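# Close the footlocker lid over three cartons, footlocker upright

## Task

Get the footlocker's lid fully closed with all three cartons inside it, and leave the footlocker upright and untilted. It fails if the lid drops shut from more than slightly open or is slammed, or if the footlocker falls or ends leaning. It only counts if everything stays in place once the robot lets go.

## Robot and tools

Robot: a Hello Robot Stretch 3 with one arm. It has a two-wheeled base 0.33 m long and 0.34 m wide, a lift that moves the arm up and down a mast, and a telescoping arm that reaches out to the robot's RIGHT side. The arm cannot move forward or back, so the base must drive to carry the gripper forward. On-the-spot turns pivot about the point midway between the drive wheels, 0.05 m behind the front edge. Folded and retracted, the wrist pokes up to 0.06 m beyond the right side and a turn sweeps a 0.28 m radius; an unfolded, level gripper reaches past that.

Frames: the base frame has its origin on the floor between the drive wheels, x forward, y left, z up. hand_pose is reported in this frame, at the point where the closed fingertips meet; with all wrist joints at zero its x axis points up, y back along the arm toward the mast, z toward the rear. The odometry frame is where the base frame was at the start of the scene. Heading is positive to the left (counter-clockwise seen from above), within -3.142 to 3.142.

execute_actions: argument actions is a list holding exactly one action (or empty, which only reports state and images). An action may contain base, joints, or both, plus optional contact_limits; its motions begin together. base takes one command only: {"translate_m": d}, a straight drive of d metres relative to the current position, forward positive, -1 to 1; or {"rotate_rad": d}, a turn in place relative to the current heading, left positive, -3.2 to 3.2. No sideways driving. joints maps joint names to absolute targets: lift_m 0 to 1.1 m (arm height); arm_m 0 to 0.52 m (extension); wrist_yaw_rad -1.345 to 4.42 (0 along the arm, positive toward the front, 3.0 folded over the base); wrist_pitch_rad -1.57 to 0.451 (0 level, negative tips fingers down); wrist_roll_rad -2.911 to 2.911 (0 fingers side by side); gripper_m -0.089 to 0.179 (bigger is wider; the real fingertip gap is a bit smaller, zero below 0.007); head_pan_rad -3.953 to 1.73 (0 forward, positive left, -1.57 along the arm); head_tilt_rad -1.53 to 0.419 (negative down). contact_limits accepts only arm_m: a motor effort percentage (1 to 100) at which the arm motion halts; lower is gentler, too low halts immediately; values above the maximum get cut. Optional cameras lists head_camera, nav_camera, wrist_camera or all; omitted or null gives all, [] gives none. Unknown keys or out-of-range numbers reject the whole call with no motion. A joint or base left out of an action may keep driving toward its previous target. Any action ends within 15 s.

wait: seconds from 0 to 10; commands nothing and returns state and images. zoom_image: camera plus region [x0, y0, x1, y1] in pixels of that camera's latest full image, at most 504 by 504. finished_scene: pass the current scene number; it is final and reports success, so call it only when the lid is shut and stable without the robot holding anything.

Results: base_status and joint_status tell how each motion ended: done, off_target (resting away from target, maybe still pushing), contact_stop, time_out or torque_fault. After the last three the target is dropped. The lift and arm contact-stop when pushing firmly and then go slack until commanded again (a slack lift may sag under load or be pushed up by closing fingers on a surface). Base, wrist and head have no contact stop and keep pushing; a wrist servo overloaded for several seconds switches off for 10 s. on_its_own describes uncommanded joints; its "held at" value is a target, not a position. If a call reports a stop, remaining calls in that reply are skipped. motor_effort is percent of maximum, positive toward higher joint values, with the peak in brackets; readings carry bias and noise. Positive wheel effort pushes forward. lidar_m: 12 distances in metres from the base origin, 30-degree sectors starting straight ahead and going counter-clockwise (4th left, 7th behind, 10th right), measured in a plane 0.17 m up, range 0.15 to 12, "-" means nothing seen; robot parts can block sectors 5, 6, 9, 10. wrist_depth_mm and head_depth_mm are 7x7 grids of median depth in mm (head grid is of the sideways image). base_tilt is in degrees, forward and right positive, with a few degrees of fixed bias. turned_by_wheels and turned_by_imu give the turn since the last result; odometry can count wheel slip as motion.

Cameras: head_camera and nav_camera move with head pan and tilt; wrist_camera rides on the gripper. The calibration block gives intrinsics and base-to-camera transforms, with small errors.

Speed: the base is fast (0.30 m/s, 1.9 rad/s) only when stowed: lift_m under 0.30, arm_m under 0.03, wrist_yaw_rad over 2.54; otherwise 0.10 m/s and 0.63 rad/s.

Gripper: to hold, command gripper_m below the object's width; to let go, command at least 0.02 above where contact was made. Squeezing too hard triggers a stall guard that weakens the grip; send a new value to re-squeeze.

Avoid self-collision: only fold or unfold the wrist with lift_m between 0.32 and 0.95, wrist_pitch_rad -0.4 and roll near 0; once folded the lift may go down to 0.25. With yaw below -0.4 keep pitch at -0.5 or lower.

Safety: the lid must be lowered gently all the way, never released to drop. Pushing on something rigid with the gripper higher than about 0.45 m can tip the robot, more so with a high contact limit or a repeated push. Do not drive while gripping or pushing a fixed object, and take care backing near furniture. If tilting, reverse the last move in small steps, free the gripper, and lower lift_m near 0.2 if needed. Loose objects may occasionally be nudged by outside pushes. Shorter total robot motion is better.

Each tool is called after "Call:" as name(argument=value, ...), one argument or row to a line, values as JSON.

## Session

Call:
execute_actions(
  actions=[
    {"joints":{"head_tilt_rad":-0.6}},
  ],
  cameras=["head_camera","nav_camera"],
)

Scene clock: 0.90 s.
base_odometry: x=+0.000 y=+0.000 heading=+0.000 (m, m, rad; odometry frame)
turned_by_wheels: +0.000 (rad since the last result)
turned_by_imu: +0.000 (rad since the last result)
base_tilt: forward=+0.2 right=+0.9 (deg)
lidar_m: 2.85 1.96 2.00 2.40 2.22 1.82 1.19 1.12 1.14 1.43 2.54 2.57
head_depth_mm: 2605 2824 2893 2246 1771 1480 1261 / 2913 3081 3024 2219 1769 1466 1249 / 3119 3410 2961 2215 1759 1466 1241 / 2963 3286 2945 2197 1750 1450 1242 / 2752 3090 2887 2184 1731 1451 1231 / 2590 2871 2873 2153 1728 1430 1227 / 2412 2646 2771 2132 1706 1424 1225
base_status: not commanded
joint_positions: lift_m=+0.564 arm_m=-0.001 wrist_yaw_rad=+3.081 wrist_pitch_rad=-0.584 wrist_roll_rad=+0.006 gripper_m=+0.037 head_pan_rad=+0.013 head_tilt_rad=-0.592
joint_status: all done
motor_effort: left_wheel=+0(0) right_wheel=+0(0) lift_m=+28(27) arm_m=-1(1) wrist_yaw_rad=+0(1) wrist_pitch_rad=+6(6) wrist_roll_rad=+0(0) gripper_m=+0(0) head_pan_rad=+0(0) head_tilt_rad=-2(23) (%)
hand_pose: x=-0.0091 y=+0.0565 z=+0.5414 quat_wxyz=(+0.225, +0.685, +0.182, +0.669) (m; base frame)
wrist_depth_mm: - - - - - - - / - - - - - - - / - - - - - - - / 908 929 926 940 971 965 995 / 785 791 814 812 819 847 857 / 699 710 676 731 713 738 738 / 632 639 - 651 645 658 668
pictures: head_camera (sideways: a quarter turn clockwise sets it upright), nav_camera (sideways: a quarter turn counterclockwise sets it upright)
camera_calibration (this result's frames):
head_camera: T_world_to_cam=[[-0.58695, -0.00759938, -0.809588, 1.07902], [0.0250395, 0.999307, -0.0275338, 0.0352987], [0.809236, -0.0364326, -0.586353, 0.720823], [0, 0, 0, 1]] pos_world=[0.0491287, -0.000812986, 1.29719]
nav_camera: T_world_to_cam=[[0.566066, -0.00952993, 0.824304, -1.03237], [0.0413062, -0.998349, -0.0399079, 0.101362], [0.823324, 0.0566394, -0.564738, 0.686664], [0, 0, 0, 1]] pos_world=[0.0148585, 0.0524636, 1.24282]
Images, in order (width x height): head_camera 896x504, nav_camera 672x504.

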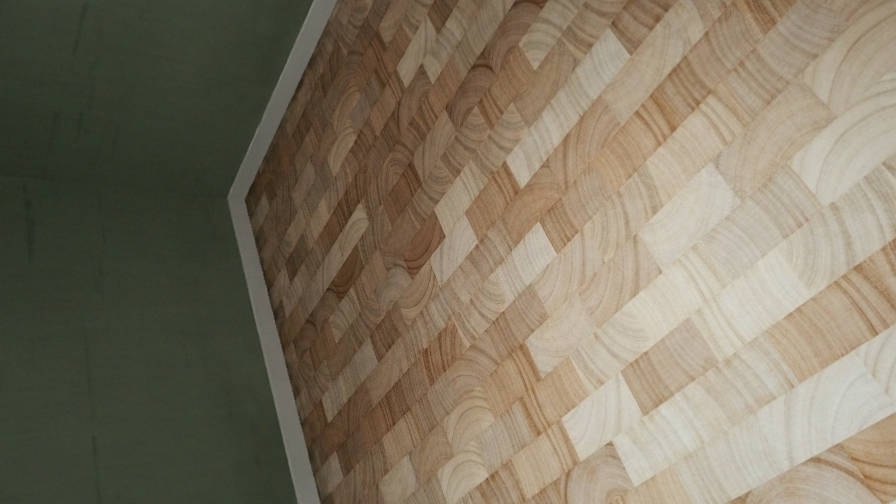

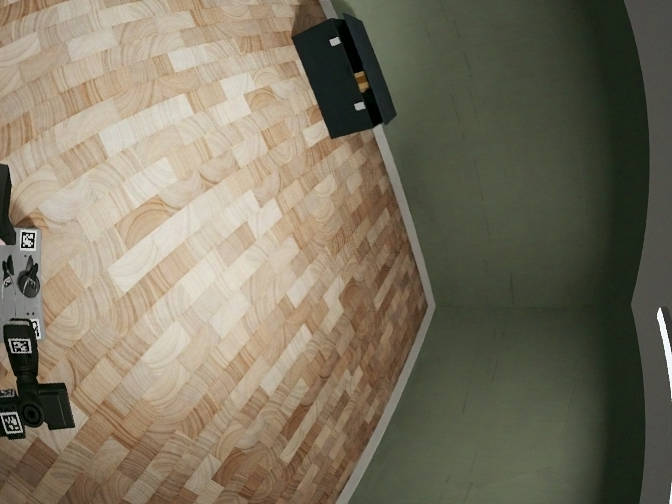

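Call:
execute_actions(
  actions=[
    {"base":{"rotate_rad":0.62},"joints":{"lift_m":0.29,"wrist_pitch_rad":-0.4}},
  ],
  cameras=[],
)

Call:
execute_actions(
  actions=[
    {"base":{"translate_m":1.0},"joints":{"head_tilt_rad":-0.8}},
  ],
  cameras=["head_camera"],
)

Scene clock: 9.23 s.
base_odometry: x=+0.000 y=+0.000 heading=+0.620 (m, m, rad; odometry frame)
turned_by_wheels: +0.620 (rad since the last result)
turned_by_imu: +0.623 (rad since the last result)
base_tilt: forward=+0.2 right=+0.8 (deg)
lidar_m: 1.96 2.72 1.84 1.84 1.59 1.14 1.12 1.16 1.56 2.54 2.63 2.76
head_depth_mm: 2341 2590 2830 2246 1789 1471 1257 / 2313 2579 2805 2224 1762 1459 1259 / 2310 2558 2747 2198 1756 1454 1249 / 2316 2548 2231 2187 1754 1451 1241 / 2286 2528 2187 2155 1735 1443 1232 / 2281 2532 2176 2149 1723 1431 1221 / 2263 2506 2695 2127 1696 1420 1221
base_status: done
joint_positions: lift_m=+0.290 arm_m=-0.001 wrist_yaw_rad=+3.081 wrist_pitch_rad=-0.420 wrist_roll_rad=+0.006 gripper_m=+0.037 head_pan_rad=+0.013 head_tilt_rad=-0.592
joint_status: all done
motor_effort: left_wheel=-4(8) right_wheel=+4(8) lift_m=+20(23) arm_m=-1(1) wrist_yaw_rad=+0(0) wrist_pitch_rad=+10(11) wrist_roll_rad=+0(0) gripper_m=+0(0) head_pan_rad=-1(0) head_tilt_rad=-2(2) (%)
hand_pose: x=-0.0077 y=+0.0801 z=+0.3025 quat_wxyz=(+0.169, +0.698, +0.126, +0.685) (m; base frame)
wrist_depth_mm: - - - - - - - / - - - - - - - / 879 874 897 935 918 945 952 / 677 691 - 708 720 720 731 / 559 567 - 583 592 600 602 / 477 501 - - 476 501 501 / - - - - 426 428 432
pictures: none
No camera images: the call's "cameras" was empty. Leave "cameras" out to get every camera's image.

Scene clock: 14.23 s.
base_odometry: x=+0.814 y=+0.581 heading=+0.620 (m, m, rad; odometry frame)
turned_by_wheels: +0.000 (rad since the last result)
turned_by_imu: +0.003 (rad since the last result)
base_tilt: forward=+0.4 right=+0.8 (deg)
lidar_m: 0.96 1.00 2.28 1.88 1.84 2.20 2.12 2.20 2.63 2.52 2.37 0.99
head_depth_mm: 1495 1718 1988 1783 1516 1325 1172 / 1485 1705 1968 1771 1505 1312 1166 / 1485 1700 1481 1411 1510 1304 1158 / 1470 1693 1461 1435 1486 1294 1156 / 1474 1682 1447 1399 1472 1296 1148 / 1467 1669 1434 1468 1465 1286 1144 / 1455 1680 1417 1464 1458 1276 1136
base_status: done
joint_positions: lift_m=+0.290 arm_m=-0.001 wrist_yaw_rad=+3.081 wrist_pitch_rad=-0.420 wrist_roll_rad=+0.006 gripper_m=+0.037 head_pan_rad=+0.013 head_tilt_rad=-0.791
joint_status: all done
motor_effort: left_wheel=-4(11) right_wheel=+3(13) lift_m=+21(21) arm_m=-1(1) wrist_yaw_rad=+0(1) wrist_pitch_rad=+9(10) wrist_roll_rad=+0(0) gripper_m=+0(0) head_pan_rad=+0(1) head_tilt_rad=-2(14) (%)
hand_pose: x=-0.0077 y=+0.0801 z=+0.3026 quat_wxyz=(+0.169, +0.698, +0.126, +0.685) (m; base frame)
wrist_depth_mm: - - - - - - - / - - - - - - - / 873 867 887 909 928 955 957 / 678 691 - 701 727 721 743 / 557 565 - 573 591 586 598 / 471 506 - - 490 496 503 / - - - - 430 429 434
pictures: head_camera (sideways: a quarter turn clockwise sets it upright)
camera_calibration (this result's frames):
head_camera: T_world_to_cam=[[-0.735209, -0.00957576, -0.677773, 0.90812], [0.0188469, 0.999225, -0.0345614, 0.0444776], [0.677579, -0.0381838, -0.734459, 0.914272], [0, 0, 0, 1]] pos_world=[0.0473285, -0.000836835, 1.28853]
Images, in order (width x height): head_camera 896x504.

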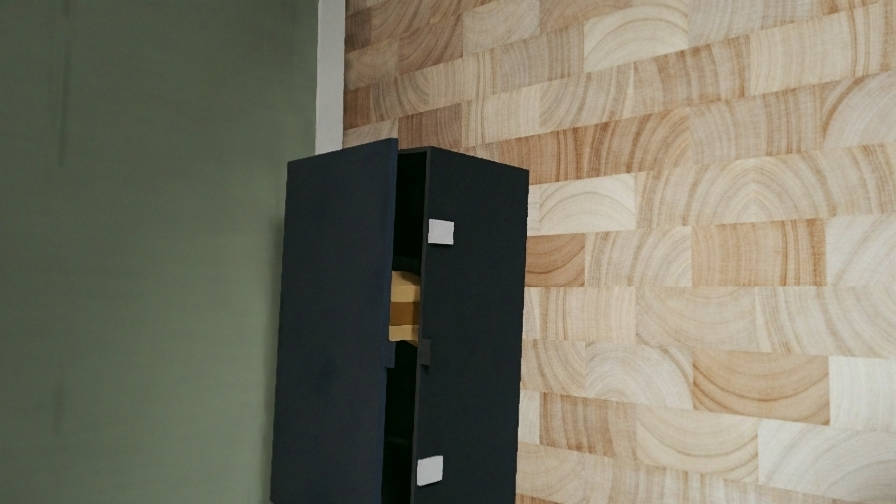

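Call:
execute_actions(
  actions=[
    {"base":{"translate_m":0.31}},
  ],
  cameras=[],
)

Call:
execute_actions(
  actions=[
    {"base":{"rotate_rad":1.52},"joints":{"head_pan_rad":-1.57,"head_tilt_rad":-0.9}},
  ],
  cameras=[],
)

Call:
execute_actions(
  actions=[
    {"joints":{"lift_m":0.34},"base":{"translate_m":-0.04}},
  ],
  cameras=[],
)

Call:
execute_actions(
  actions=[
    {"joints":{"wrist_yaw_rad":0,"gripper_m":0,"arm_m":0.1}},
  ],
  cameras=[],
)

Call:
execute_actions(
  actions=[
    {"joints":{"wrist_pitch_rad":-0.15,"lift_m":0.29,"wrist_roll_rad":1.57,"arm_m":0.2}},
  ],
  cameras=["wrist_camera","head_camera"],
)

Scene clock: 17.57 s.
base_odometry: x=+1.066 y=+0.761 heading=+0.620 (m, m, rad; odometry frame)
turned_by_wheels: +0.000 (rad since the last result)
turned_by_imu: +0.001 (rad since the last result)
base_tilt: forward=+0.3 right=+0.8 (deg)
lidar_m: 0.65 0.68 1.86 2.25 2.32 2.52 2.43 2.51 2.62 2.52 1.92 0.67
head_depth_mm: 1195 1381 1617 1793 1518 1323 1172 / 1191 1379 1610 1770 1480 1318 1168 / 1184 1368 1577 1211 1232 1311 1157 / 1185 1359 1562 1195 1231 1293 1154 / 1180 1356 1562 1187 1185 1291 1150 / 1173 1349 1558 1182 1194 1284 1144 / 1178 1345 1532 1164 1196 1277 1132
base_status: done
joint_positions: lift_m=+0.290 arm_m=-0.001 wrist_yaw_rad=+3.081 wrist_pitch_rad=-0.420 wrist_roll_rad=+0.006 gripper_m=+0.037 head_pan_rad=+0.013 head_tilt_rad=-0.791
joint_status: not commanded
motor_effort: left_wheel=-4(11) right_wheel=+3(12) lift_m=+21(21) arm_m=-1(1) wrist_yaw_rad=+0(0) wrist_pitch_rad=+10(10) wrist_roll_rad=+0(0) gripper_m=+0(1) head_pan_rad=+0(1) head_tilt_rad=-2(2) (%)
hand_pose: x=-0.0077 y=+0.0801 z=+0.3026 quat_wxyz=(+0.169, +0.698, +0.126, +0.685) (m; base frame)
wrist_depth_mm: - - - - - - - / - - - - - - - / 864 881 907 916 919 960 907 / 680 687 - 722 709 743 705 / 564 565 - 588 592 586 589 / 478 506 - - 481 502 503 / - - - - 429 434 443
pictures: none
No camera images: the call's "cameras" was empty. Leave "cameras" out to get every camera's image.

Scene clock: 19.83 s.
base_odometry: x=+1.066 y=+0.761 heading=+2.140 (m, m, rad; odometry frame)
turned_by_wheels: +1.520 (rad since the last result)
turned_by_imu: +1.523 (rad since the last result)
base_tilt: forward=+0.3 right=+0.9 (deg)
lidar_m: 2.25 1.95 2.56 2.43 2.49 2.67 2.51 2.03 0.68 0.65 0.67 1.77
head_depth_mm: 1276 1512 1772 1637 1433 1275 1149 / 1271 1489 1758 1621 1413 1268 1144 / 1260 1470 1375 1141 1365 1255 1170 / 1245 1464 1327 1133 1334 1253 - / 1235 1446 1310 1124 1330 1244 1105 / 1216 1424 1298 1109 1319 1243 1122 / 1212 1412 1281 1111 1314 1236 1117
base_status: done
joint_positions: lift_m=+0.290 arm_m=-0.001 wrist_yaw_rad=+3.081 wrist_pitch_rad=-0.419 wrist_roll_rad=+0.006 gripper_m=+0.037 head_pan_rad=-1.563 head_tilt_rad=-0.889
joint_status: all done
motor_effort: left_wheel=-4(14) right_wheel=+3(14) lift_m=+21(21) arm_m=-1(1) wrist_yaw_rad=-1(1) wrist_pitch_rad=+10(9) wrist_roll_rad=+0(0) gripper_m=+0(1) head_pan_rad=-3(39) head_tilt_rad=-2(11) (%)
hand_pose: x=-0.0077 y=+0.0801 z=+0.3026 quat_wxyz=(+0.169, +0.698, +0.126, +0.685) (m; base frame)
wrist_depth_mm: - - - - - - - / - - - - - - - / 857 925 916 933 930 966 979 / 671 676 - 695 725 733 738 / 557 571 - 576 588 605 602 / 476 504 - - 484 500 495 / - - - - 420 433 437
pictures: none
No camera images: the call's "cameras" was empty. Leave "cameras" out to get every camera's image.

Scene clock: 21.10 s.
base_odometry: x=+1.088 y=+0.727 heading=+2.139 (m, m, rad; odometry frame)
turned_by_wheels: +0.000 (rad since the last result)
turned_by_imu: +0.000 (rad since the last result)
base_tilt: forward=+0.2 right=+0.8 (deg)
lidar_m: 2.29 1.98 2.56 2.44 2.49 2.62 2.48 2.04 0.68 0.65 0.67 1.77
head_depth_mm: 1282 1515 1777 1634 1430 1272 1147 / 1273 1495 1765 1622 1422 1266 1143 / 1259 1486 1684 1167 1388 1261 - / 1251 1467 1324 1135 1335 1253 - / 1237 1453 1308 1126 1322 1248 1104 / 1226 1438 1296 1108 1320 1241 1118 / 1215 1418 1290 1112 1316 1234 1112
base_status: done
joint_positions: lift_m=+0.340 arm_m=-0.001 wrist_yaw_rad=+3.081 wrist_pitch_rad=-0.419 wrist_roll_rad=+0.006 gripper_m=+0.037 head_pan_rad=-1.563 head_tilt_rad=-0.889
joint_status: all done
motor_effort: left_wheel=-3(16) right_wheel=+3(9) lift_m=+33(34) arm_m=-1(1) wrist_yaw_rad=+0(0) wrist_pitch_rad=+10(10) wrist_roll_rad=+0(0) gripper_m=+0(0) head_pan_rad=-3(3) head_tilt_rad=-3(3) (%)
hand_pose: x=-0.0077 y=+0.0802 z=+0.3522 quat_wxyz=(+0.169, +0.698, +0.126, +0.685) (m; base frame)
wrist_depth_mm: - - - - - - - / - - - - - - - / 952 981 993 - - - - / 763 781 - 790 817 818 829 / 631 641 - 645 657 670 681 / 539 541 - 557 532 567 564 / 470 - - - 479 484 492
pictures: none
No camera images: the call's "cameras" was empty. Leave "cameras" out to get every camera's image.

Scene clock: 23.63 s.
base_odometry: x=+1.088 y=+0.727 heading=+2.139 (m, m, rad; odometry frame)
turned_by_wheels: +0.000 (rad since the last result)
turned_by_imu: +0.000 (rad since the last result)
base_tilt: forward=+0.3 right=+1.0 (deg)
lidar_m: 2.28 1.98 2.56 2.43 2.49 2.63 2.48 2.04 0.68 0.65 0.67 1.77
head_depth_mm: 1285 1509 1798 1636 1431 1278 1146 / 1272 1496 1778 1626 1427 1259 1144 / 1257 1484 1676 1174 1388 1298 - / 1251 1463 1317 1135 1335 - 1156 / 1240 1453 1311 1126 1325 1241 1138 / 1227 1426 1304 1107 1321 1240 1119 / 1214 1424 1285 1117 1310 1230 1114
base_status: not commanded
joint_positions: lift_m=+0.340 arm_m=+0.100 wrist_yaw_rad=+0.002 wrist_pitch_rad=-0.419 wrist_roll_rad=+0.006 gripper_m=+0.000 head_pan_rad=-1.563 head_tilt_rad=-0.889
joint_status: all done
motor_effort: left_wheel=-3(3) right_wheel=+3(3) lift_m=+33(34) arm_m=+2(4) wrist_yaw_rad=-3(5) wrist_pitch_rad=+9(9) wrist_roll_rad=+0(0) gripper_m=-2(79) head_pan_rad=-3(3) head_tilt_rad=-3(3) (%)
hand_pose: x=-0.0210 y=-0.4690 z=+0.3522 quat_wxyz=(+0.690, +0.148, -0.693, -0.147) (m; base frame)
wrist_depth_mm: 656 347 358 670 626 950 965 / 715 701 374 752 626 - - / 326 329 331 326 339 - - / 363 366 373 376 381 828 821 / 415 422 424 - 436 657 667 / 474 488 509 511 520 555 565 / 459 471 476 478 479 484 485
pictures: none
No camera images: the call's "cameras" was empty. Leave "cameras" out to get every camera's image.

Scene clock: 25.60 s.
base_odometry: x=+1.088 y=+0.727 heading=+2.139 (m, m, rad; odometry frame)
turned_by_wheels: +0.000 (rad since the last result)
turned_by_imu: +0.000 (rad since the last result)
base_tilt: forward=+0.5 right=+0.9 (deg)
lidar_m: 2.29 1.98 2.57 2.43 2.49 2.62 2.48 2.03 0.68 0.65 0.67 1.77
head_depth_mm: 1280 1512 1785 1636 1431 1279 1146 / 1272 1498 1767 1624 1423 1264 1148 / 1262 1486 1680 1174 1387 1264 1154 / 1249 1464 1324 1131 1334 1232 1150 / 1236 1451 1304 1129 1327 1249 1140 / 1229 1430 1302 1107 1323 1240 1118 / 1213 1419 1289 1116 1311 1230 1107
base_status: not commanded
joint_positions: lift_m=+0.290 arm_m=+0.200 wrist_yaw_rad=+0.002 wrist_pitch_rad=-0.172 wrist_roll_rad=+1.568 gripper_m=+0.000 head_pan_rad=-1.563 head_tilt_rad=-0.889
joint_status: all done
motor_effort: left_wheel=-3(3) right_wheel=+3(3) lift_m=+21(25) arm_m=+2(1) wrist_yaw_rad=-2(3) wrist_pitch_rad=+10(13) wrist_roll_rad=+1(3) gripper_m=-2(2) head_pan_rad=-3(3) head_tilt_rad=-3(3) (%)
hand_pose: x=-0.0209 y=-0.5930 z=+0.3611 quat_wxyz=(+0.002, +0.001, -0.996, -0.086) (m; base frame)
wrist_depth_mm: 736 759 269 358 211 225 242 / 765 803 271 630 222 236 251 / 770 810 273 225 227 244 264 / 796 838 280 228 235 255 277 / 809 854 240 - 249 271 288 / 835 908 263 276 263 282 306 / 853 904 314 259 271 296 324
pictures: head_camera (sideways: a quarter turn clockwise sets it upright), wrist_camera
camera_calibration (this result's frames):
head_camera: T_world_to_cam=[[-0.00573356, 0.798233, -0.602322, 0.80536], [0.999071, -0.0211585, -0.0375507, 0.0423854], [-0.0427184, -0.601977, -0.79737, 1.00047], [0, 0, 0, 1]] pos_world=[0.00501012, -0.0397064, 1.28442]
wrist_camera: T_world_to_cam=[[0.00102434, 0.215307, -0.976546, 0.473077], [0.976569, 0.209941, 0.0473117, 0.155418], [0.215203, -0.953713, -0.210047, -0.317835], [0, 0, 0, 1]] pos_world=[-0.0838623, -0.437609, 0.387868]
Images, in order (width x height): head_camera 896x504, wrist_camera 644x364.

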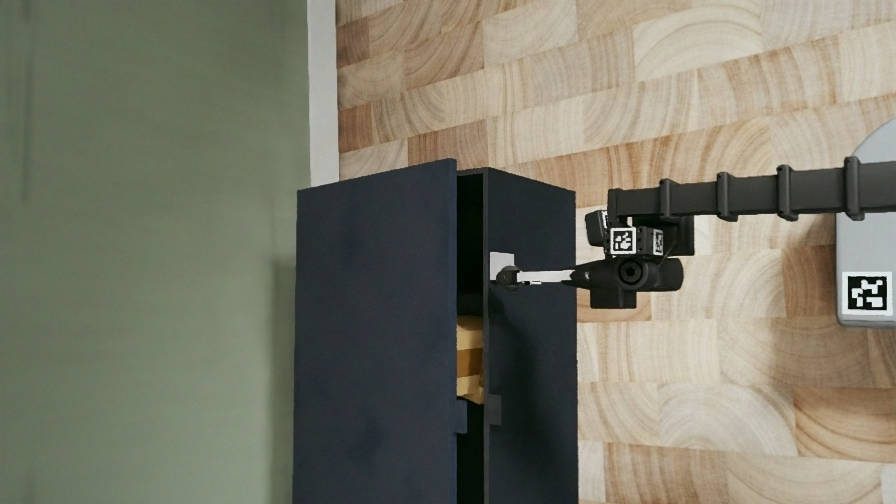

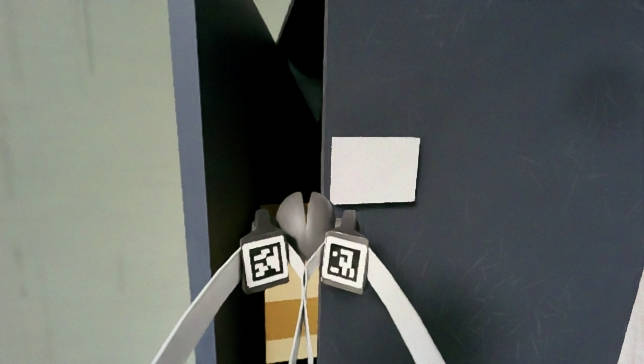

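Call:
execute_actions(
  actions=[
    {"joints":{"lift_m":0.315}},
  ],
  cameras=[],
)

Call:
execute_actions(
  actions=[
    {"joints":{"arm_m":0.38},"contact_limits":{"arm_m":25}},
  ],
  cameras=[],
)

Call:
execute_actions(
  actions=[
    {"joints":{"gripper_m":0.14,"lift_m":0.375}},
  ],
  cameras=["wrist_camera"],
)

Call:
execute_actions(
  actions=[
    {"base":{"translate_m":0.18}},
  ],
  cameras=["wrist_camera","head_camera"],
)

Scene clock: 26.83 s.
base_odometry: x=+1.088 y=+0.727 heading=+2.139 (m, m, rad; odometry frame)
turned_by_wheels: +0.000 (rad since the last result)
turned_by_imu: +0.000 (rad since the last result)
base_tilt: forward=+0.4 right=+0.9 (deg)
lidar_m: 2.28 1.98 2.56 2.43 2.49 2.63 2.48 2.04 0.68 0.65 0.67 1.77
head_depth_mm: 1283 1514 1785 1641 1430 1269 1147 / 1275 1491 1771 1618 1423 1271 1144 / 1263 1488 1684 1172 1391 1264 - / 1252 1467 1323 1131 1300 1239 1151 / 1236 1454 1307 1126 1321 1247 1136 / 1224 1442 1299 1104 1325 1240 1119 / 1211 1417 1282 1111 1313 1233 1112
base_status: not commanded
joint_positions: lift_m=+0.315 arm_m=+0.200 wrist_yaw_rad=+0.002 wrist_pitch_rad=-0.171 wrist_roll_rad=+1.568 gripper_m=+0.000 head_pan_rad=-1.563 head_tilt_rad=-0.889
joint_status: all done
motor_effort: left_wheel=-3(3) right_wheel=+3(3) lift_m=+34(37) arm_m=+3(2) wrist_yaw_rad=-2(2) wrist_pitch_rad=+10(11) wrist_roll_rad=+1(1) gripper_m=-3(2) head_pan_rad=-3(3) head_tilt_rad=-3(3) (%)
hand_pose: x=-0.0209 y=-0.5931 z=+0.3857 quat_wxyz=(+0.002, +0.001, -0.996, -0.086) (m; base frame)
wrist_depth_mm: 739 784 260 497 212 226 243 / 750 790 264 626 220 235 251 / 772 823 350 651 223 246 265 / 789 841 357 676 227 256 278 / 811 851 903 - 249 267 291 / 846 879 638 312 259 280 306 / 843 897 284 324 271 296 323
pictures: none
No camera images: the call's "cameras" was empty. Leave "cameras" out to get every camera's image.

Scene clock: 29.40 s.
base_odometry: x=+1.088 y=+0.727 heading=+2.139 (m, m, rad; odometry frame)
turned_by_wheels: +0.000 (rad since the last result)
turned_by_imu: +0.000 (rad since the last result)
base_tilt: forward=+0.3 right=+0.9 (deg)
lidar_m: 2.29 1.98 2.56 2.44 2.49 2.62 2.47 2.03 0.68 0.65 0.67 1.77
head_depth_mm: 1280 1510 1778 1638 1436 1274 1150 / 1270 1502 1766 1624 1423 1263 1143 / 1258 1477 1681 1154 1405 1265 - / 1251 1468 1319 1102 1367 1252 1156 / 1239 1449 1301 1126 1327 1242 1141 / 1226 1434 1289 1106 1313 1244 1120 / 1215 1417 1277 1112 1316 1233 1108
base_status: not commanded
joint_positions: lift_m=+0.315 arm_m=+0.380 wrist_yaw_rad=+0.001 wrist_pitch_rad=-0.200 wrist_roll_rad=+1.570 gripper_m=+0.000 head_pan_rad=-1.563 head_tilt_rad=-0.889
joint_status: all done
motor_effort: left_wheel=-3(3) right_wheel=+3(3) lift_m=+34(34) arm_m=+4(5) wrist_yaw_rad=-2(3) wrist_pitch_rad=+24(26) wrist_roll_rad=+0(1) gripper_m=-4(4) head_pan_rad=-4(3) head_tilt_rad=-3(3) (%)
contact_limits: arm_m 25 (drawing in: default 27, maximum 44; extending or still: default 35, maximum 58)
hand_pose: x=-0.0210 y=-0.7709 z=+0.3786 quat_wxyz=(+0.001, +0.001, -0.995, -0.100) (m; base frame)
wrist_depth_mm: - 65 127 425 418 409 335 / - 65 128 470 502 471 349 / - 65 129 492 520 473 349 / - 66 130 504 552 478 349 / - 66 113 - 544 362 334 / - 66 113 242 264 274 63 / - 66 161 206 207 225 64
pictures: none
No camera images: the call's "cameras" was empty. Leave "cameras" out to get every camera's image.

Scene clock: 31.30 s.
base_odometry: x=+1.088 y=+0.727 heading=+2.139 (m, m, rad; odometry frame)
turned_by_wheels: +0.000 (rad since the last result)
turned_by_imu: +0.000 (rad since the last result)
base_tilt: forward=+0.4 right=+1.0 (deg)
lidar_m: 2.29 1.98 2.56 2.43 2.48 2.63 2.48 2.04 0.68 0.65 0.67 1.77
head_depth_mm: 1284 1513 1786 1637 1433 1272 1148 / 1272 1498 1759 1623 1427 1268 1143 / 1257 1480 1348 1546 1424 1263 - / 1253 1461 1210 1610 1346 1255 1149 / 1234 1449 1195 1178 1331 1241 1141 / 1222 1436 1187 1163 1317 1240 1119 / 1215 1420 1168 1543 1311 1233 1107
base_status: not commanded
joint_positions: lift_m=+0.375 arm_m=+0.380 wrist_yaw_rad=+0.001 wrist_pitch_rad=-0.239 wrist_roll_rad=+1.570 gripper_m=+0.140 head_pan_rad=-1.563 head_tilt_rad=-0.889
joint_status: all done
on_its_own: wrist_pitch_rad is at rest, and its effort (+42) is outside its rest range (-20 to +32)
motor_effort: left_wheel=-3(3) right_wheel=+3(3) lift_m=+39(43) arm_m=+1(4) wrist_yaw_rad=-2(1) wrist_pitch_rad=+42(45) wrist_roll_rad=+0(0) gripper_m=+9(91) head_pan_rad=-3(3) head_tilt_rad=-4(3) (%)
hand_pose: x=-0.0211 y=-0.7680 z=+0.4289 quat_wxyz=(+0.001, +0.001, -0.993, -0.120) (m; base frame)
wrist_depth_mm: 119 150 232 416 419 410 363 / 120 151 239 470 519 516 389 / 122 153 243 493 541 523 387 / 123 155 250 510 557 533 393 / 124 144 267 534 565 378 370 / 125 161 261 404 261 276 289 / - 162 269 416 209 212 240
pictures: wrist_camera
camera_calibration (this result's frames):
wrist_camera: T_world_to_cam=[[0.00282727, 0.280373, -0.959887, 0.619775], [0.976651, 0.205422, 0.0628783, 0.178924], [0.214811, -0.937653, -0.273246, -0.43103], [0, 0, 0, 1]] pos_world=[-0.0839089, -0.61468, 0.465886]
Images, in order (width x height): wrist_camera 644x364.

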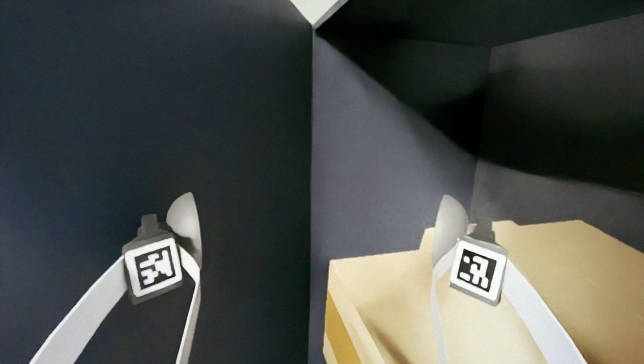

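Scene clock: 34.27 s.
base_odometry: x=+0.991 y=+0.879 heading=+2.139 (m, m, rad; odometry frame)
turned_by_wheels: -0.001 (rad since the last result)
turned_by_imu: -0.001 (rad since the last result)
base_tilt: forward=+0.4 right=+0.9 (deg)
lidar_m: 2.11 1.82 2.57 2.43 2.50 2.82 2.65 2.02 0.67 0.64 0.66 1.75
head_depth_mm: 1266 1501 1767 1625 1430 1275 1149 / 1255 1480 1372 1304 1368 1266 1142 / 1248 1462 1358 1606 1345 1262 - / 1233 1446 1335 1400 1346 1251 1155 / 1225 1433 1314 1510 1328 1245 1138 / 1215 1419 1301 1522 1324 1238 1124 / 1204 1410 1284 1483 1314 1234 1115
base_status: done
joint_positions: lift_m=+0.375 arm_m=+0.380 wrist_yaw_rad=-0.022 wrist_pitch_rad=-0.221 wrist_roll_rad=+1.584 gripper_m=+0.140 head_pan_rad=-1.563 head_tilt_rad=-0.889
joint_status: not commanded
on_its_own: wrist_yaw_rad is at rest, and its effort (+27) is outside its rest range (-12 to +12); wrist_pitch_rad is at rest, and its effort (+34) is outside its rest range (-20 to +32)
motor_effort: left_wheel=-13(16) right_wheel=+17(24) lift_m=+38(39) arm_m=+1(1) wrist_yaw_rad=+27(28) wrist_pitch_rad=+34(43) wrist_roll_rad=-6(6) gripper_m=+6(9) head_pan_rad=-3(2) head_tilt_rad=-3(4) (%)
hand_pose: x=-0.0268 y=-0.7694 z=+0.4334 quat_wxyz=(-0.007, -0.012, -0.994, -0.110) (m; base frame)
wrist_depth_mm: 125 156 235 459 489 515 391 / 126 157 238 464 504 270 257 / 127 159 242 483 515 244 183 / 128 161 246 499 545 248 185 / 130 148 253 516 565 239 186 / 130 178 264 534 585 383 193 / - 165 259 557 607 552 305
pictures: head_camera (sideways: a quarter turn clockwise sets it upright), wrist_camera
camera_calibration (this result's frames):
head_camera: T_world_to_cam=[[-0.00573346, 0.798233, -0.602322, 0.805359], [0.999071, -0.0211586, -0.0375507, 0.0423854], [-0.0427185, -0.601977, -0.79737, 1.00047], [0, 0, 0, 1]] pos_world=[0.00501011, -0.0397064, 1.28442]
wrist_camera: T_world_to_cam=[[0.0226307, 0.262204, -0.964747, 0.613208], [0.98092, 0.180556, 0.0720825, 0.161557], [0.193091, -0.947971, -0.253115, -0.44716], [0, 0, 0, 1]] pos_world=[-0.0860095, -0.61385, 0.466762]
Images, in order (width x height): head_camera 896x504, wrist_camera 644x364.

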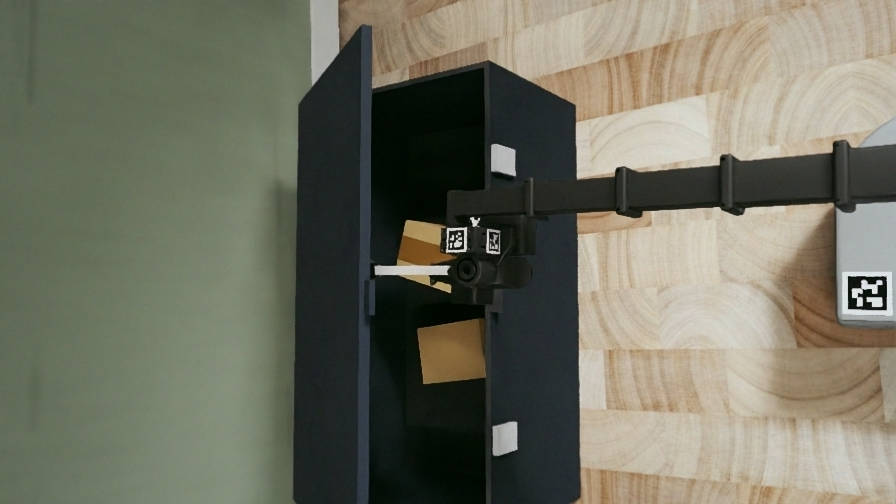

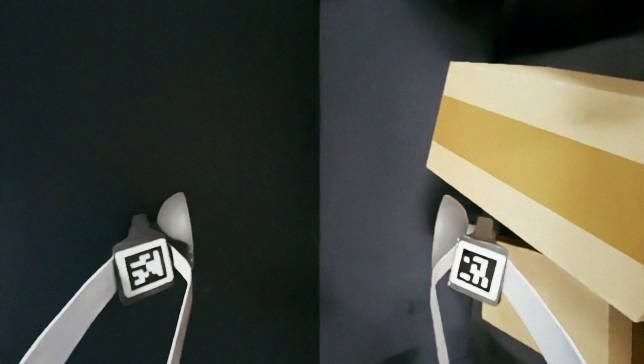

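Back off from the latch tab and repeat the sequence (+1.5 cm height).

Call:
execute_actions(
  actions=[
    {"base":{"translate_m":-0.05},"joints":{"arm_m":0.32,"lift_m":0.385}},
  ],
  cameras=["wrist_camera"],
)

Call:
execute_actions(
  actions=[
    {"joints":{"wrist_pitch_rad":-0.5,"lift_m":0.445,"arm_m":0.33}},
  ],
  cameras=["wrist_camera"],
)

Call:
execute_actions(
  actions=[
    {"joints":{"lift_m":0.375,"arm_m":0.315}},
  ],
  cameras=["wrist_camera"],
)

Call:
execute_actions(
  actions=[
    {"joints":{"lift_m":0.34,"arm_m":0.305}},
  ],
  cameras=["wrist_camera"],
)

Scene clock: 36.03 s.
base_odometry: x=+1.018 y=+0.837 heading=+2.139 (m, m, rad; odometry frame)
turned_by_wheels: +0.000 (rad since the last result)
turned_by_imu: +0.000 (rad since the last result)
base_tilt: forward=+0.4 right=+0.9 (deg)
lidar_m: 2.16 1.87 2.57 2.43 2.50 2.77 2.60 2.03 0.68 0.65 0.66 1.76
head_depth_mm: 1271 1504 1779 1632 1432 1276 1145 / 1264 1482 1653 1440 1394 1266 1144 / 1254 1473 1253 1582 1343 1273 - / 1240 1446 1244 1556 1372 1251 1153 / 1228 1439 1225 1416 1327 1248 1143 / 1221 1420 1210 1491 1313 1233 1116 / 1208 1412 1200 1518 1315 1231 1114
base_status: done
joint_positions: lift_m=+0.385 arm_m=+0.320 wrist_yaw_rad=+0.008 wrist_pitch_rad=-0.226 wrist_roll_rad=+1.569 gripper_m=+0.140 head_pan_rad=-1.563 head_tilt_rad=-0.889
joint_status: all done
on_its_own: wrist_pitch_rad is at rest, and its effort (+36) is outside its rest range (-20 to +32)
motor_effort: left_wheel=+0(19) right_wheel=-1(13) lift_m=+38(39) arm_m=-4(4) wrist_yaw_rad=-10(27) wrist_pitch_rad=+36(38) wrist_roll_rad=+0(6) gripper_m=+8(9) head_pan_rad=-3(3) head_tilt_rad=-3(3) (%)
hand_pose: x=-0.0195 y=-0.7095 z=+0.4422 quat_wxyz=(+0.002, +0.004, -0.994, -0.113) (m; base frame)
wrist_depth_mm: 120 152 239 500 549 532 121 / 122 154 244 523 571 529 122 / 123 157 248 547 567 301 126 / 125 158 256 576 393 259 132 / 131 144 275 595 629 250 139 / 403 179 271 617 674 244 144 / 696 166 277 646 696 445 155
pictures: wrist_camera
camera_calibration (this result's frames):
wrist_camera: T_world_to_cam=[[0.0000334084, 0.267506, -0.963556, 0.608583], [0.975307, 0.212798, 0.0591115, 0.171403], [0.220855, -0.939765, -0.260893, -0.379747], [0, 0, 0, 1]] pos_world=[-0.0833216, -0.556147, 0.477198]
Images, in order (width x height): wrist_camera 644x364.

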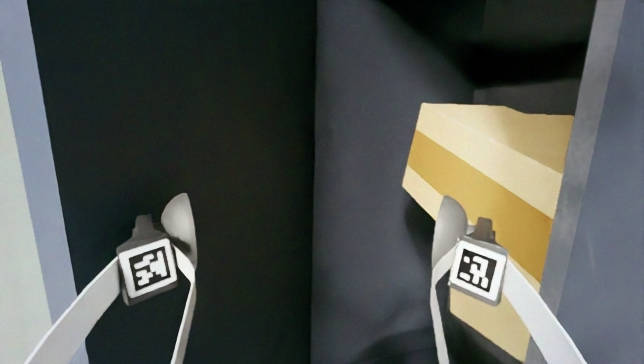

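Scene clock: 37.40 s.
base_odometry: x=+1.018 y=+0.837 heading=+2.139 (m, m, rad; odometry frame)
turned_by_wheels: +0.000 (rad since the last result)
turned_by_imu: +0.000 (rad since the last result)
base_tilt: forward=+0.3 right=+0.8 (deg)
lidar_m: 2.15 1.86 2.58 2.42 2.50 2.76 2.61 2.02 0.67 0.65 0.67 1.76
head_depth_mm: 1269 1498 1789 1630 1428 1276 1150 / 1262 1487 1654 1320 1397 1266 1152 / 1250 1466 1282 1568 1345 1271 - / 1240 1450 1269 1307 1355 1253 1157 / 1232 1438 1251 1243 1325 1244 1146 / 1212 1425 1239 1415 1318 1242 1115 / 1205 1406 1227 1508 1307 1234 1110
base_status: not commanded
joint_positions: lift_m=+0.445 arm_m=+0.330 wrist_yaw_rad=+0.003 wrist_pitch_rad=-0.564 wrist_roll_rad=+1.569 gripper_m=+0.140 head_pan_rad=-1.563 head_tilt_rad=-0.889
joint_status: wrist_pitch_rad off_target (ended at -0.564, target -0.500); the others done
motor_effort: left_wheel=-2(3) right_wheel=+2(2) lift_m=+38(38) arm_m=+0(3) wrist_yaw_rad=-3(10) wrist_pitch_rad=+31(35) wrist_roll_rad=+0(0) gripper_m=+8(10) head_pan_rad=-3(2) head_tilt_rad=-4(3) (%)
hand_pose: x=-0.0209 y=-0.6785 z=+0.4257 quat_wxyz=(+0.002, +0.002, -0.960, -0.279) (m; base frame)
wrist_depth_mm: 110 168 516 606 568 183 261 / 105 166 528 634 584 194 285 / 109 165 550 434 351 207 315 / 113 163 560 621 311 220 346 / 117 132 584 699 334 255 373 / 603 190 604 740 500 283 391 / 622 158 638 740 665 270 400
pictures: wrist_camera
camera_calibration (this result's frames):
wrist_camera: T_world_to_cam=[[0.000766373, 0.572187, -0.820123, 0.730039], [0.976504, 0.176305, 0.123918, 0.114818], [0.215496, -0.800949, -0.558608, -0.133747], [0, 0, 0, 1]] pos_world=[-0.0838583, -0.545086, 0.509782]
Images, in order (width x height): wrist_camera 644x364.

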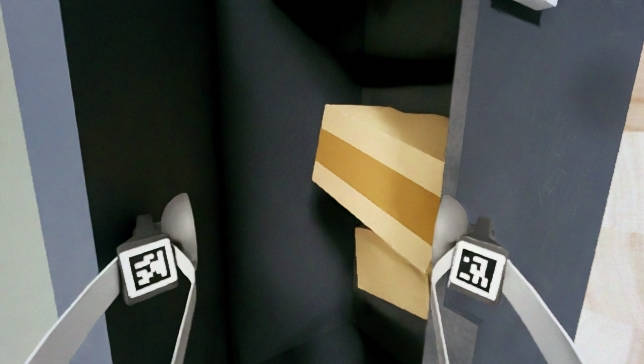

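Scene clock: 38.87 s.
base_odometry: x=+1.018 y=+0.837 heading=+2.139 (m, m, rad; odometry frame)
turned_by_wheels: +0.000 (rad since the last result)
turned_by_imu: +0.000 (rad since the last result)
base_tilt: forward=+0.4 right=+0.9 (deg)
lidar_m: 2.16 1.87 2.57 2.43 2.49 2.77 2.61 2.02 0.67 0.64 0.67 1.75
head_depth_mm: 1275 1501 1772 1631 1435 1271 1146 / 1267 1489 1687 1175 1394 1268 1149 / 1256 1471 1325 1144 1347 1263 - / 1243 1454 1315 1130 1359 1256 1158 / 1230 1440 1298 1125 1327 1247 1139 / 1215 1429 1286 1145 1321 1244 1121 / 1205 1410 1277 1133 1311 1231 1112
base_status: not commanded
joint_positions: lift_m=+0.375 arm_m=+0.315 wrist_yaw_rad=+0.001 wrist_pitch_rad=-0.567 wrist_roll_rad=+1.569 gripper_m=+0.140 head_pan_rad=-1.563 head_tilt_rad=-0.889
joint_status: all done
motor_effort: left_wheel=-3(3) right_wheel=+3(3) lift_m=+24(33) arm_m=-1(4) wrist_yaw_rad=-2(4) wrist_pitch_rad=+32(32) wrist_roll_rad=+0(0) gripper_m=+7(7) head_pan_rad=-3(3) head_tilt_rad=-3(3) (%)
hand_pose: x=-0.0212 y=-0.6631 z=+0.3557 quat_wxyz=(+0.001, +0.001, -0.960, -0.280) (m; base frame)
wrist_depth_mm: 100 219 531 606 162 212 301 / 100 205 543 615 170 224 312 / 103 192 555 328 179 239 320 / 106 179 581 314 186 255 333 / 110 118 613 327 188 295 343 / 616 257 639 686 205 326 351 / 635 150 648 705 215 309 348
pictures: wrist_camera
camera_calibration (this result's frames):
wrist_camera: T_world_to_cam=[[0.00161578, 0.57461, -0.818426, 0.664815], [0.976766, 0.174483, 0.124432, 0.119692], [0.214301, -0.799612, -0.560978, -0.158758], [0, 0, 0, 1]] pos_world=[-0.083963, -0.529838, 0.440149]
Images, in order (width x height): wrist_camera 644x364.

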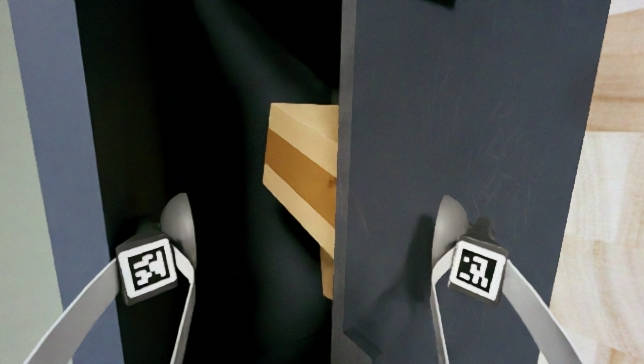

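Scene clock: 40.00 s.
base_odometry: x=+1.018 y=+0.837 heading=+2.139 (m, m, rad; odometry frame)
turned_by_wheels: +0.000 (rad since the last result)
turned_by_imu: +0.000 (rad since the last result)
base_tilt: forward=+0.4 right=+0.9 (deg)
lidar_m: 2.16 1.86 2.58 2.43 2.49 2.76 2.61 2.03 0.67 0.65 0.67 1.75
head_depth_mm: 1276 1502 1779 1633 1440 1274 1149 / 1265 1489 1707 1182 1391 1268 1144 / 1244 1476 1338 1144 1347 1268 - / 1238 1455 1328 1140 1351 1257 1156 / 1232 1437 1318 1127 1331 1248 1138 / 1222 1428 1305 1143 1318 1242 1120 / 1208 1411 1289 1129 1312 1237 1111
base_status: not commanded
joint_positions: lift_m=+0.340 arm_m=+0.305 wrist_yaw_rad=+0.001 wrist_pitch_rad=-0.562 wrist_roll_rad=+1.570 gripper_m=+0.140 head_pan_rad=-1.563 head_tilt_rad=-0.889
joint_status: all done
motor_effort: left_wheel=-3(3) right_wheel=+3(3) lift_m=+24(23) arm_m=-2(7) wrist_yaw_rad=-1(2) wrist_pitch_rad=+30(32) wrist_roll_rad=+0(0) gripper_m=+6(7) head_pan_rad=-3(3) head_tilt_rad=-3(3) (%)
hand_pose: x=-0.0213 y=-0.6539 z=+0.3216 quat_wxyz=(+0.001, +0.001, -0.961, -0.278) (m; base frame)
wrist_depth_mm: 104 437 516 142 175 226 289 / 104 346 543 147 183 241 300 / 104 292 525 153 192 258 311 / 108 242 548 159 199 272 314 / 112 129 611 166 204 317 318 / 635 276 628 173 219 349 324 / 640 155 656 181 231 331 323
pictures: wrist_camera
camera_calibration (this result's frames):
wrist_camera: T_world_to_cam=[[0.00240376, 0.570746, -0.821123, 0.630033], [0.976832, 0.174375, 0.124064, 0.122452], [0.213992, -0.802398, -0.557104, -0.173548], [0, 0, 0, 1]] pos_world=[-0.0839916, -0.520196, 0.405458]
Images, in order (width x height): wrist_camera 644x364.

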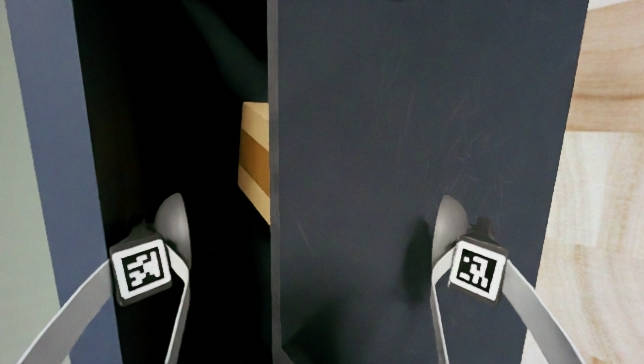

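Call:
execute_actions(
  actions=[
    {"joints":{"lift_m":0.295,"arm_m":0.295}},
  ],
  cameras=["wrist_camera"],
)

Call:
execute_actions(
  actions=[
    {"joints":{"lift_m":0.28,"arm_m":0.28}},
  ],
  cameras=["wrist_camera"],
)

Call:
execute_actions(
  actions=[
    {"joints":{"arm_m":0.2}},
  ],
  cameras=["wrist_camera","head_camera"],
)

Scene clock: 41.37 s.
base_odometry: x=+1.018 y=+0.837 heading=+2.139 (m, m, rad; odometry frame)
turned_by_wheels: +0.000 (rad since the last result)
turned_by_imu: +0.000 (rad since the last result)
base_tilt: forward=+0.3 right=+0.9 (deg)
lidar_m: 2.16 1.87 2.57 2.43 2.50 2.77 2.60 2.02 0.68 0.65 0.67 1.75
head_depth_mm: 1272 1502 1782 1648 1432 1272 1145 / 1263 1477 1702 1183 1393 1265 1145 / 1245 1473 1346 1164 1342 1282 - / 1241 1455 1337 1157 1262 1247 1156 / 1227 1436 1325 1146 1332 1248 1140 / 1214 1422 1317 1141 1319 1238 1116 / 1212 1407 1310 1132 1309 1228 1110
base_status: not commanded
joint_positions: lift_m=+0.295 arm_m=+0.295 wrist_yaw_rad=+0.001 wrist_pitch_rad=-0.546 wrist_roll_rad=+1.570 gripper_m=+0.140 head_pan_rad=-1.563 head_tilt_rad=-0.889
joint_status: all done
motor_effort: left_wheel=-3(3) right_wheel=+3(3) lift_m=+22(25) arm_m=-1(5) wrist_yaw_rad=-1(1) wrist_pitch_rad=+22(30) wrist_roll_rad=+0(0) gripper_m=+4(7) head_pan_rad=-3(2) head_tilt_rad=-3(3) (%)
hand_pose: x=-0.0213 y=-0.6463 z=+0.2800 quat_wxyz=(+0.001, +0.000, -0.963, -0.270) (m; base frame)
wrist_depth_mm: 117 413 127 150 182 233 269 / 105 477 131 156 191 248 272 / 108 484 135 162 200 263 278 / 111 317 139 168 209 282 281 / 115 145 145 175 213 318 285 / 630 567 150 183 228 328 291 / 642 234 155 191 242 338 287
pictures: wrist_camera
camera_calibration (this result's frames):
wrist_camera: T_world_to_cam=[[0.00270834, 0.557555, -0.830135, 0.585509], [0.976848, 0.176107, 0.121469, 0.128164], [0.213918, -0.811245, -0.54417, -0.200003], [0, 0, 0, 1]] pos_world=[-0.0839984, -0.511276, 0.361648]
Images, in order (width x height): wrist_camera 644x364.

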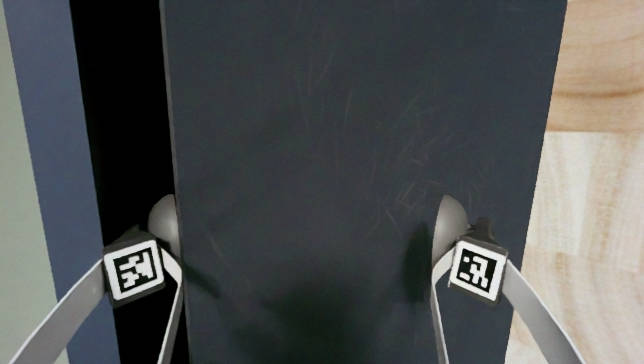

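Scene clock: 42.30 s.
base_odometry: x=+1.018 y=+0.837 heading=+2.139 (m, m, rad; odometry frame)
turned_by_wheels: +0.000 (rad since the last result)
turned_by_imu: +0.000 (rad since the last result)
base_tilt: forward=+0.3 right=+0.9 (deg)
lidar_m: 2.16 1.87 2.58 2.43 2.50 2.76 2.60 2.03 0.67 0.64 0.67 1.76
head_depth_mm: 1272 1494 1793 1635 1431 1273 1147 / 1264 1488 1702 1180 1400 1269 1148 / 1248 1470 1345 1160 1347 1281 - / 1237 1459 1339 1158 1219 1254 1156 / 1227 1433 1322 1147 1328 1248 1145 / 1218 1421 1318 1146 1319 1239 1119 / 1205 1407 1307 1132 1316 1232 1113
base_status: not commanded
joint_positions: lift_m=+0.280 arm_m=+0.281 wrist_yaw_rad=+0.001 wrist_pitch_rad=-0.502 wrist_roll_rad=+1.570 gripper_m=+0.140 head_pan_rad=-1.563 head_tilt_rad=-0.889
joint_status: all done
motor_effort: left_wheel=-2(3) right_wheel=+2(3) lift_m=+20(20) arm_m=-8(8) wrist_yaw_rad=-1(1) wrist_pitch_rad=+1(22) wrist_roll_rad=+0(0) gripper_m=-1(3) head_pan_rad=-3(3) head_tilt_rad=-3(3) (%)
hand_pose: x=-0.0213 y=-0.6384 z=+0.2743 quat_wxyz=(+0.001, +0.000, -0.969, -0.249) (m; base frame)
wrist_depth_mm: 126 197 136 157 189 234 266 / 118 230 140 164 194 246 272 / 116 214 144 169 205 261 273 / 121 190 149 176 214 276 276 / 125 142 154 183 218 314 278 / 649 197 160 191 234 323 285 / 132 179 166 200 247 328 279
pictures: wrist_camera
camera_calibration (this result's frames):
wrist_camera: T_world_to_cam=[[0.00275226, 0.520246, -0.854012, 0.559179], [0.976847, 0.181294, 0.113588, 0.132935], [0.213921, -0.834552, -0.507701, -0.221573], [0, 0, 0, 1]] pos_world=[-0.0839973, -0.499925, 0.349953]
Images, in order (width x height): wrist_camera 644x364.

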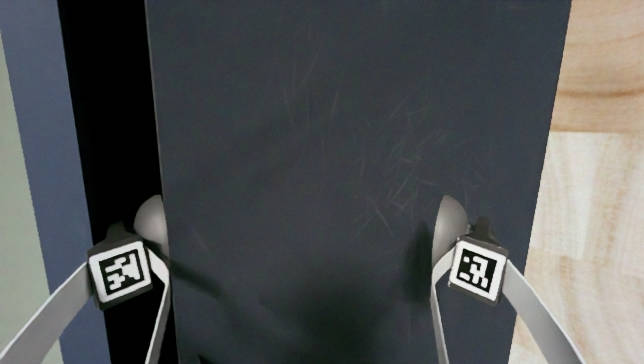

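Scene clock: 44.10 s.
base_odometry: x=+1.018 y=+0.837 heading=+2.139 (m, m, rad; odometry frame)
turned_by_wheels: +0.000 (rad since the last result)
turned_by_imu: +0.000 (rad since the last result)
base_tilt: forward=+0.4 right=+0.8 (deg)
lidar_m: 2.15 1.87 2.57 2.43 2.51 2.77 2.61 2.03 0.68 0.65 0.67 1.76
head_depth_mm: 1280 1503 1772 1627 1430 1272 1143 / 1259 1485 1714 1222 1395 1269 1142 / 1255 1469 1359 1172 1344 1265 - / 1241 1446 1343 1159 1330 1227 1156 / 1231 1442 1338 1158 1328 1250 1140 / 1216 1428 1318 1144 1321 1242 1120 / 1207 1415 1315 1141 1313 1232 1115
base_status: not commanded
joint_positions: lift_m=+0.280 arm_m=+0.200 wrist_yaw_rad=+0.001 wrist_pitch_rad=-0.511 wrist_roll_rad=+1.570 gripper_m=+0.140 head_pan_rad=-1.563 head_tilt_rad=-0.890
joint_status: all done
motor_effort: left_wheel=-2(3) right_wheel=+2(2) lift_m=+21(21) arm_m=-4(8) wrist_yaw_rad=-1(1) wrist_pitch_rad=+5(6) wrist_roll_rad=+0(0) gripper_m=+0(1) head_pan_rad=-3(3) head_tilt_rad=-3(3) (%)
hand_pose: x=-0.0213 y=-0.5568 z=+0.2724 quat_wxyz=(+0.001, +0.000, -0.967, -0.253) (m; base frame)
wrist_depth_mm: 679 187 212 247 294 328 264 / 700 194 219 255 309 331 268 / 701 202 226 266 322 338 272 / 714 208 232 276 335 345 274 / 738 222 242 286 341 334 279 / 734 220 248 303 366 335 282 / 779 798 258 312 391 377 280
pictures: head_camera (sideways: a quarter turn clockwise sets it upright), wrist_camera
camera_calibration (this result's frames):
head_camera: T_world_to_cam=[[-0.00573552, 0.798534, -0.601922, 0.804839], [0.999071, -0.02114, -0.037565, 0.042404], [-0.0427216, -0.601578, -0.797671, 1.00086], [0, 0, 0, 1]] pos_world=[0.00501004, -0.0396976, 1.2844]
wrist_camera: T_world_to_cam=[[0.00281551, 0.527868, -0.849322, 0.518059], [0.976844, 0.180247, 0.115265, 0.117321], [0.213932, -0.82998, -0.515137, -0.14989], [0, 0, 0, 1]] pos_world=[-0.0839967, -0.419019, 0.349262]
Images, in order (width x height): head_camera 896x504, wrist_camera 644x364.

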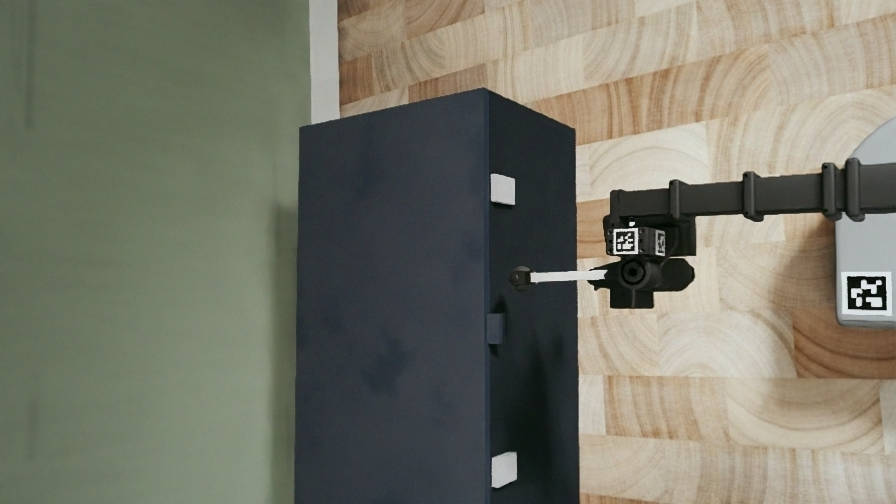

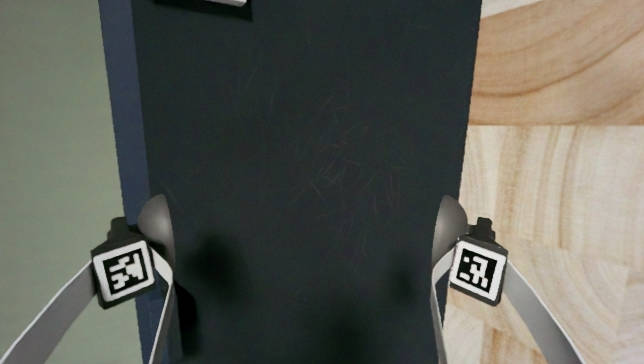

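Call:
finished_scene(
  scene=2,
)

The scene is finished: the task was done.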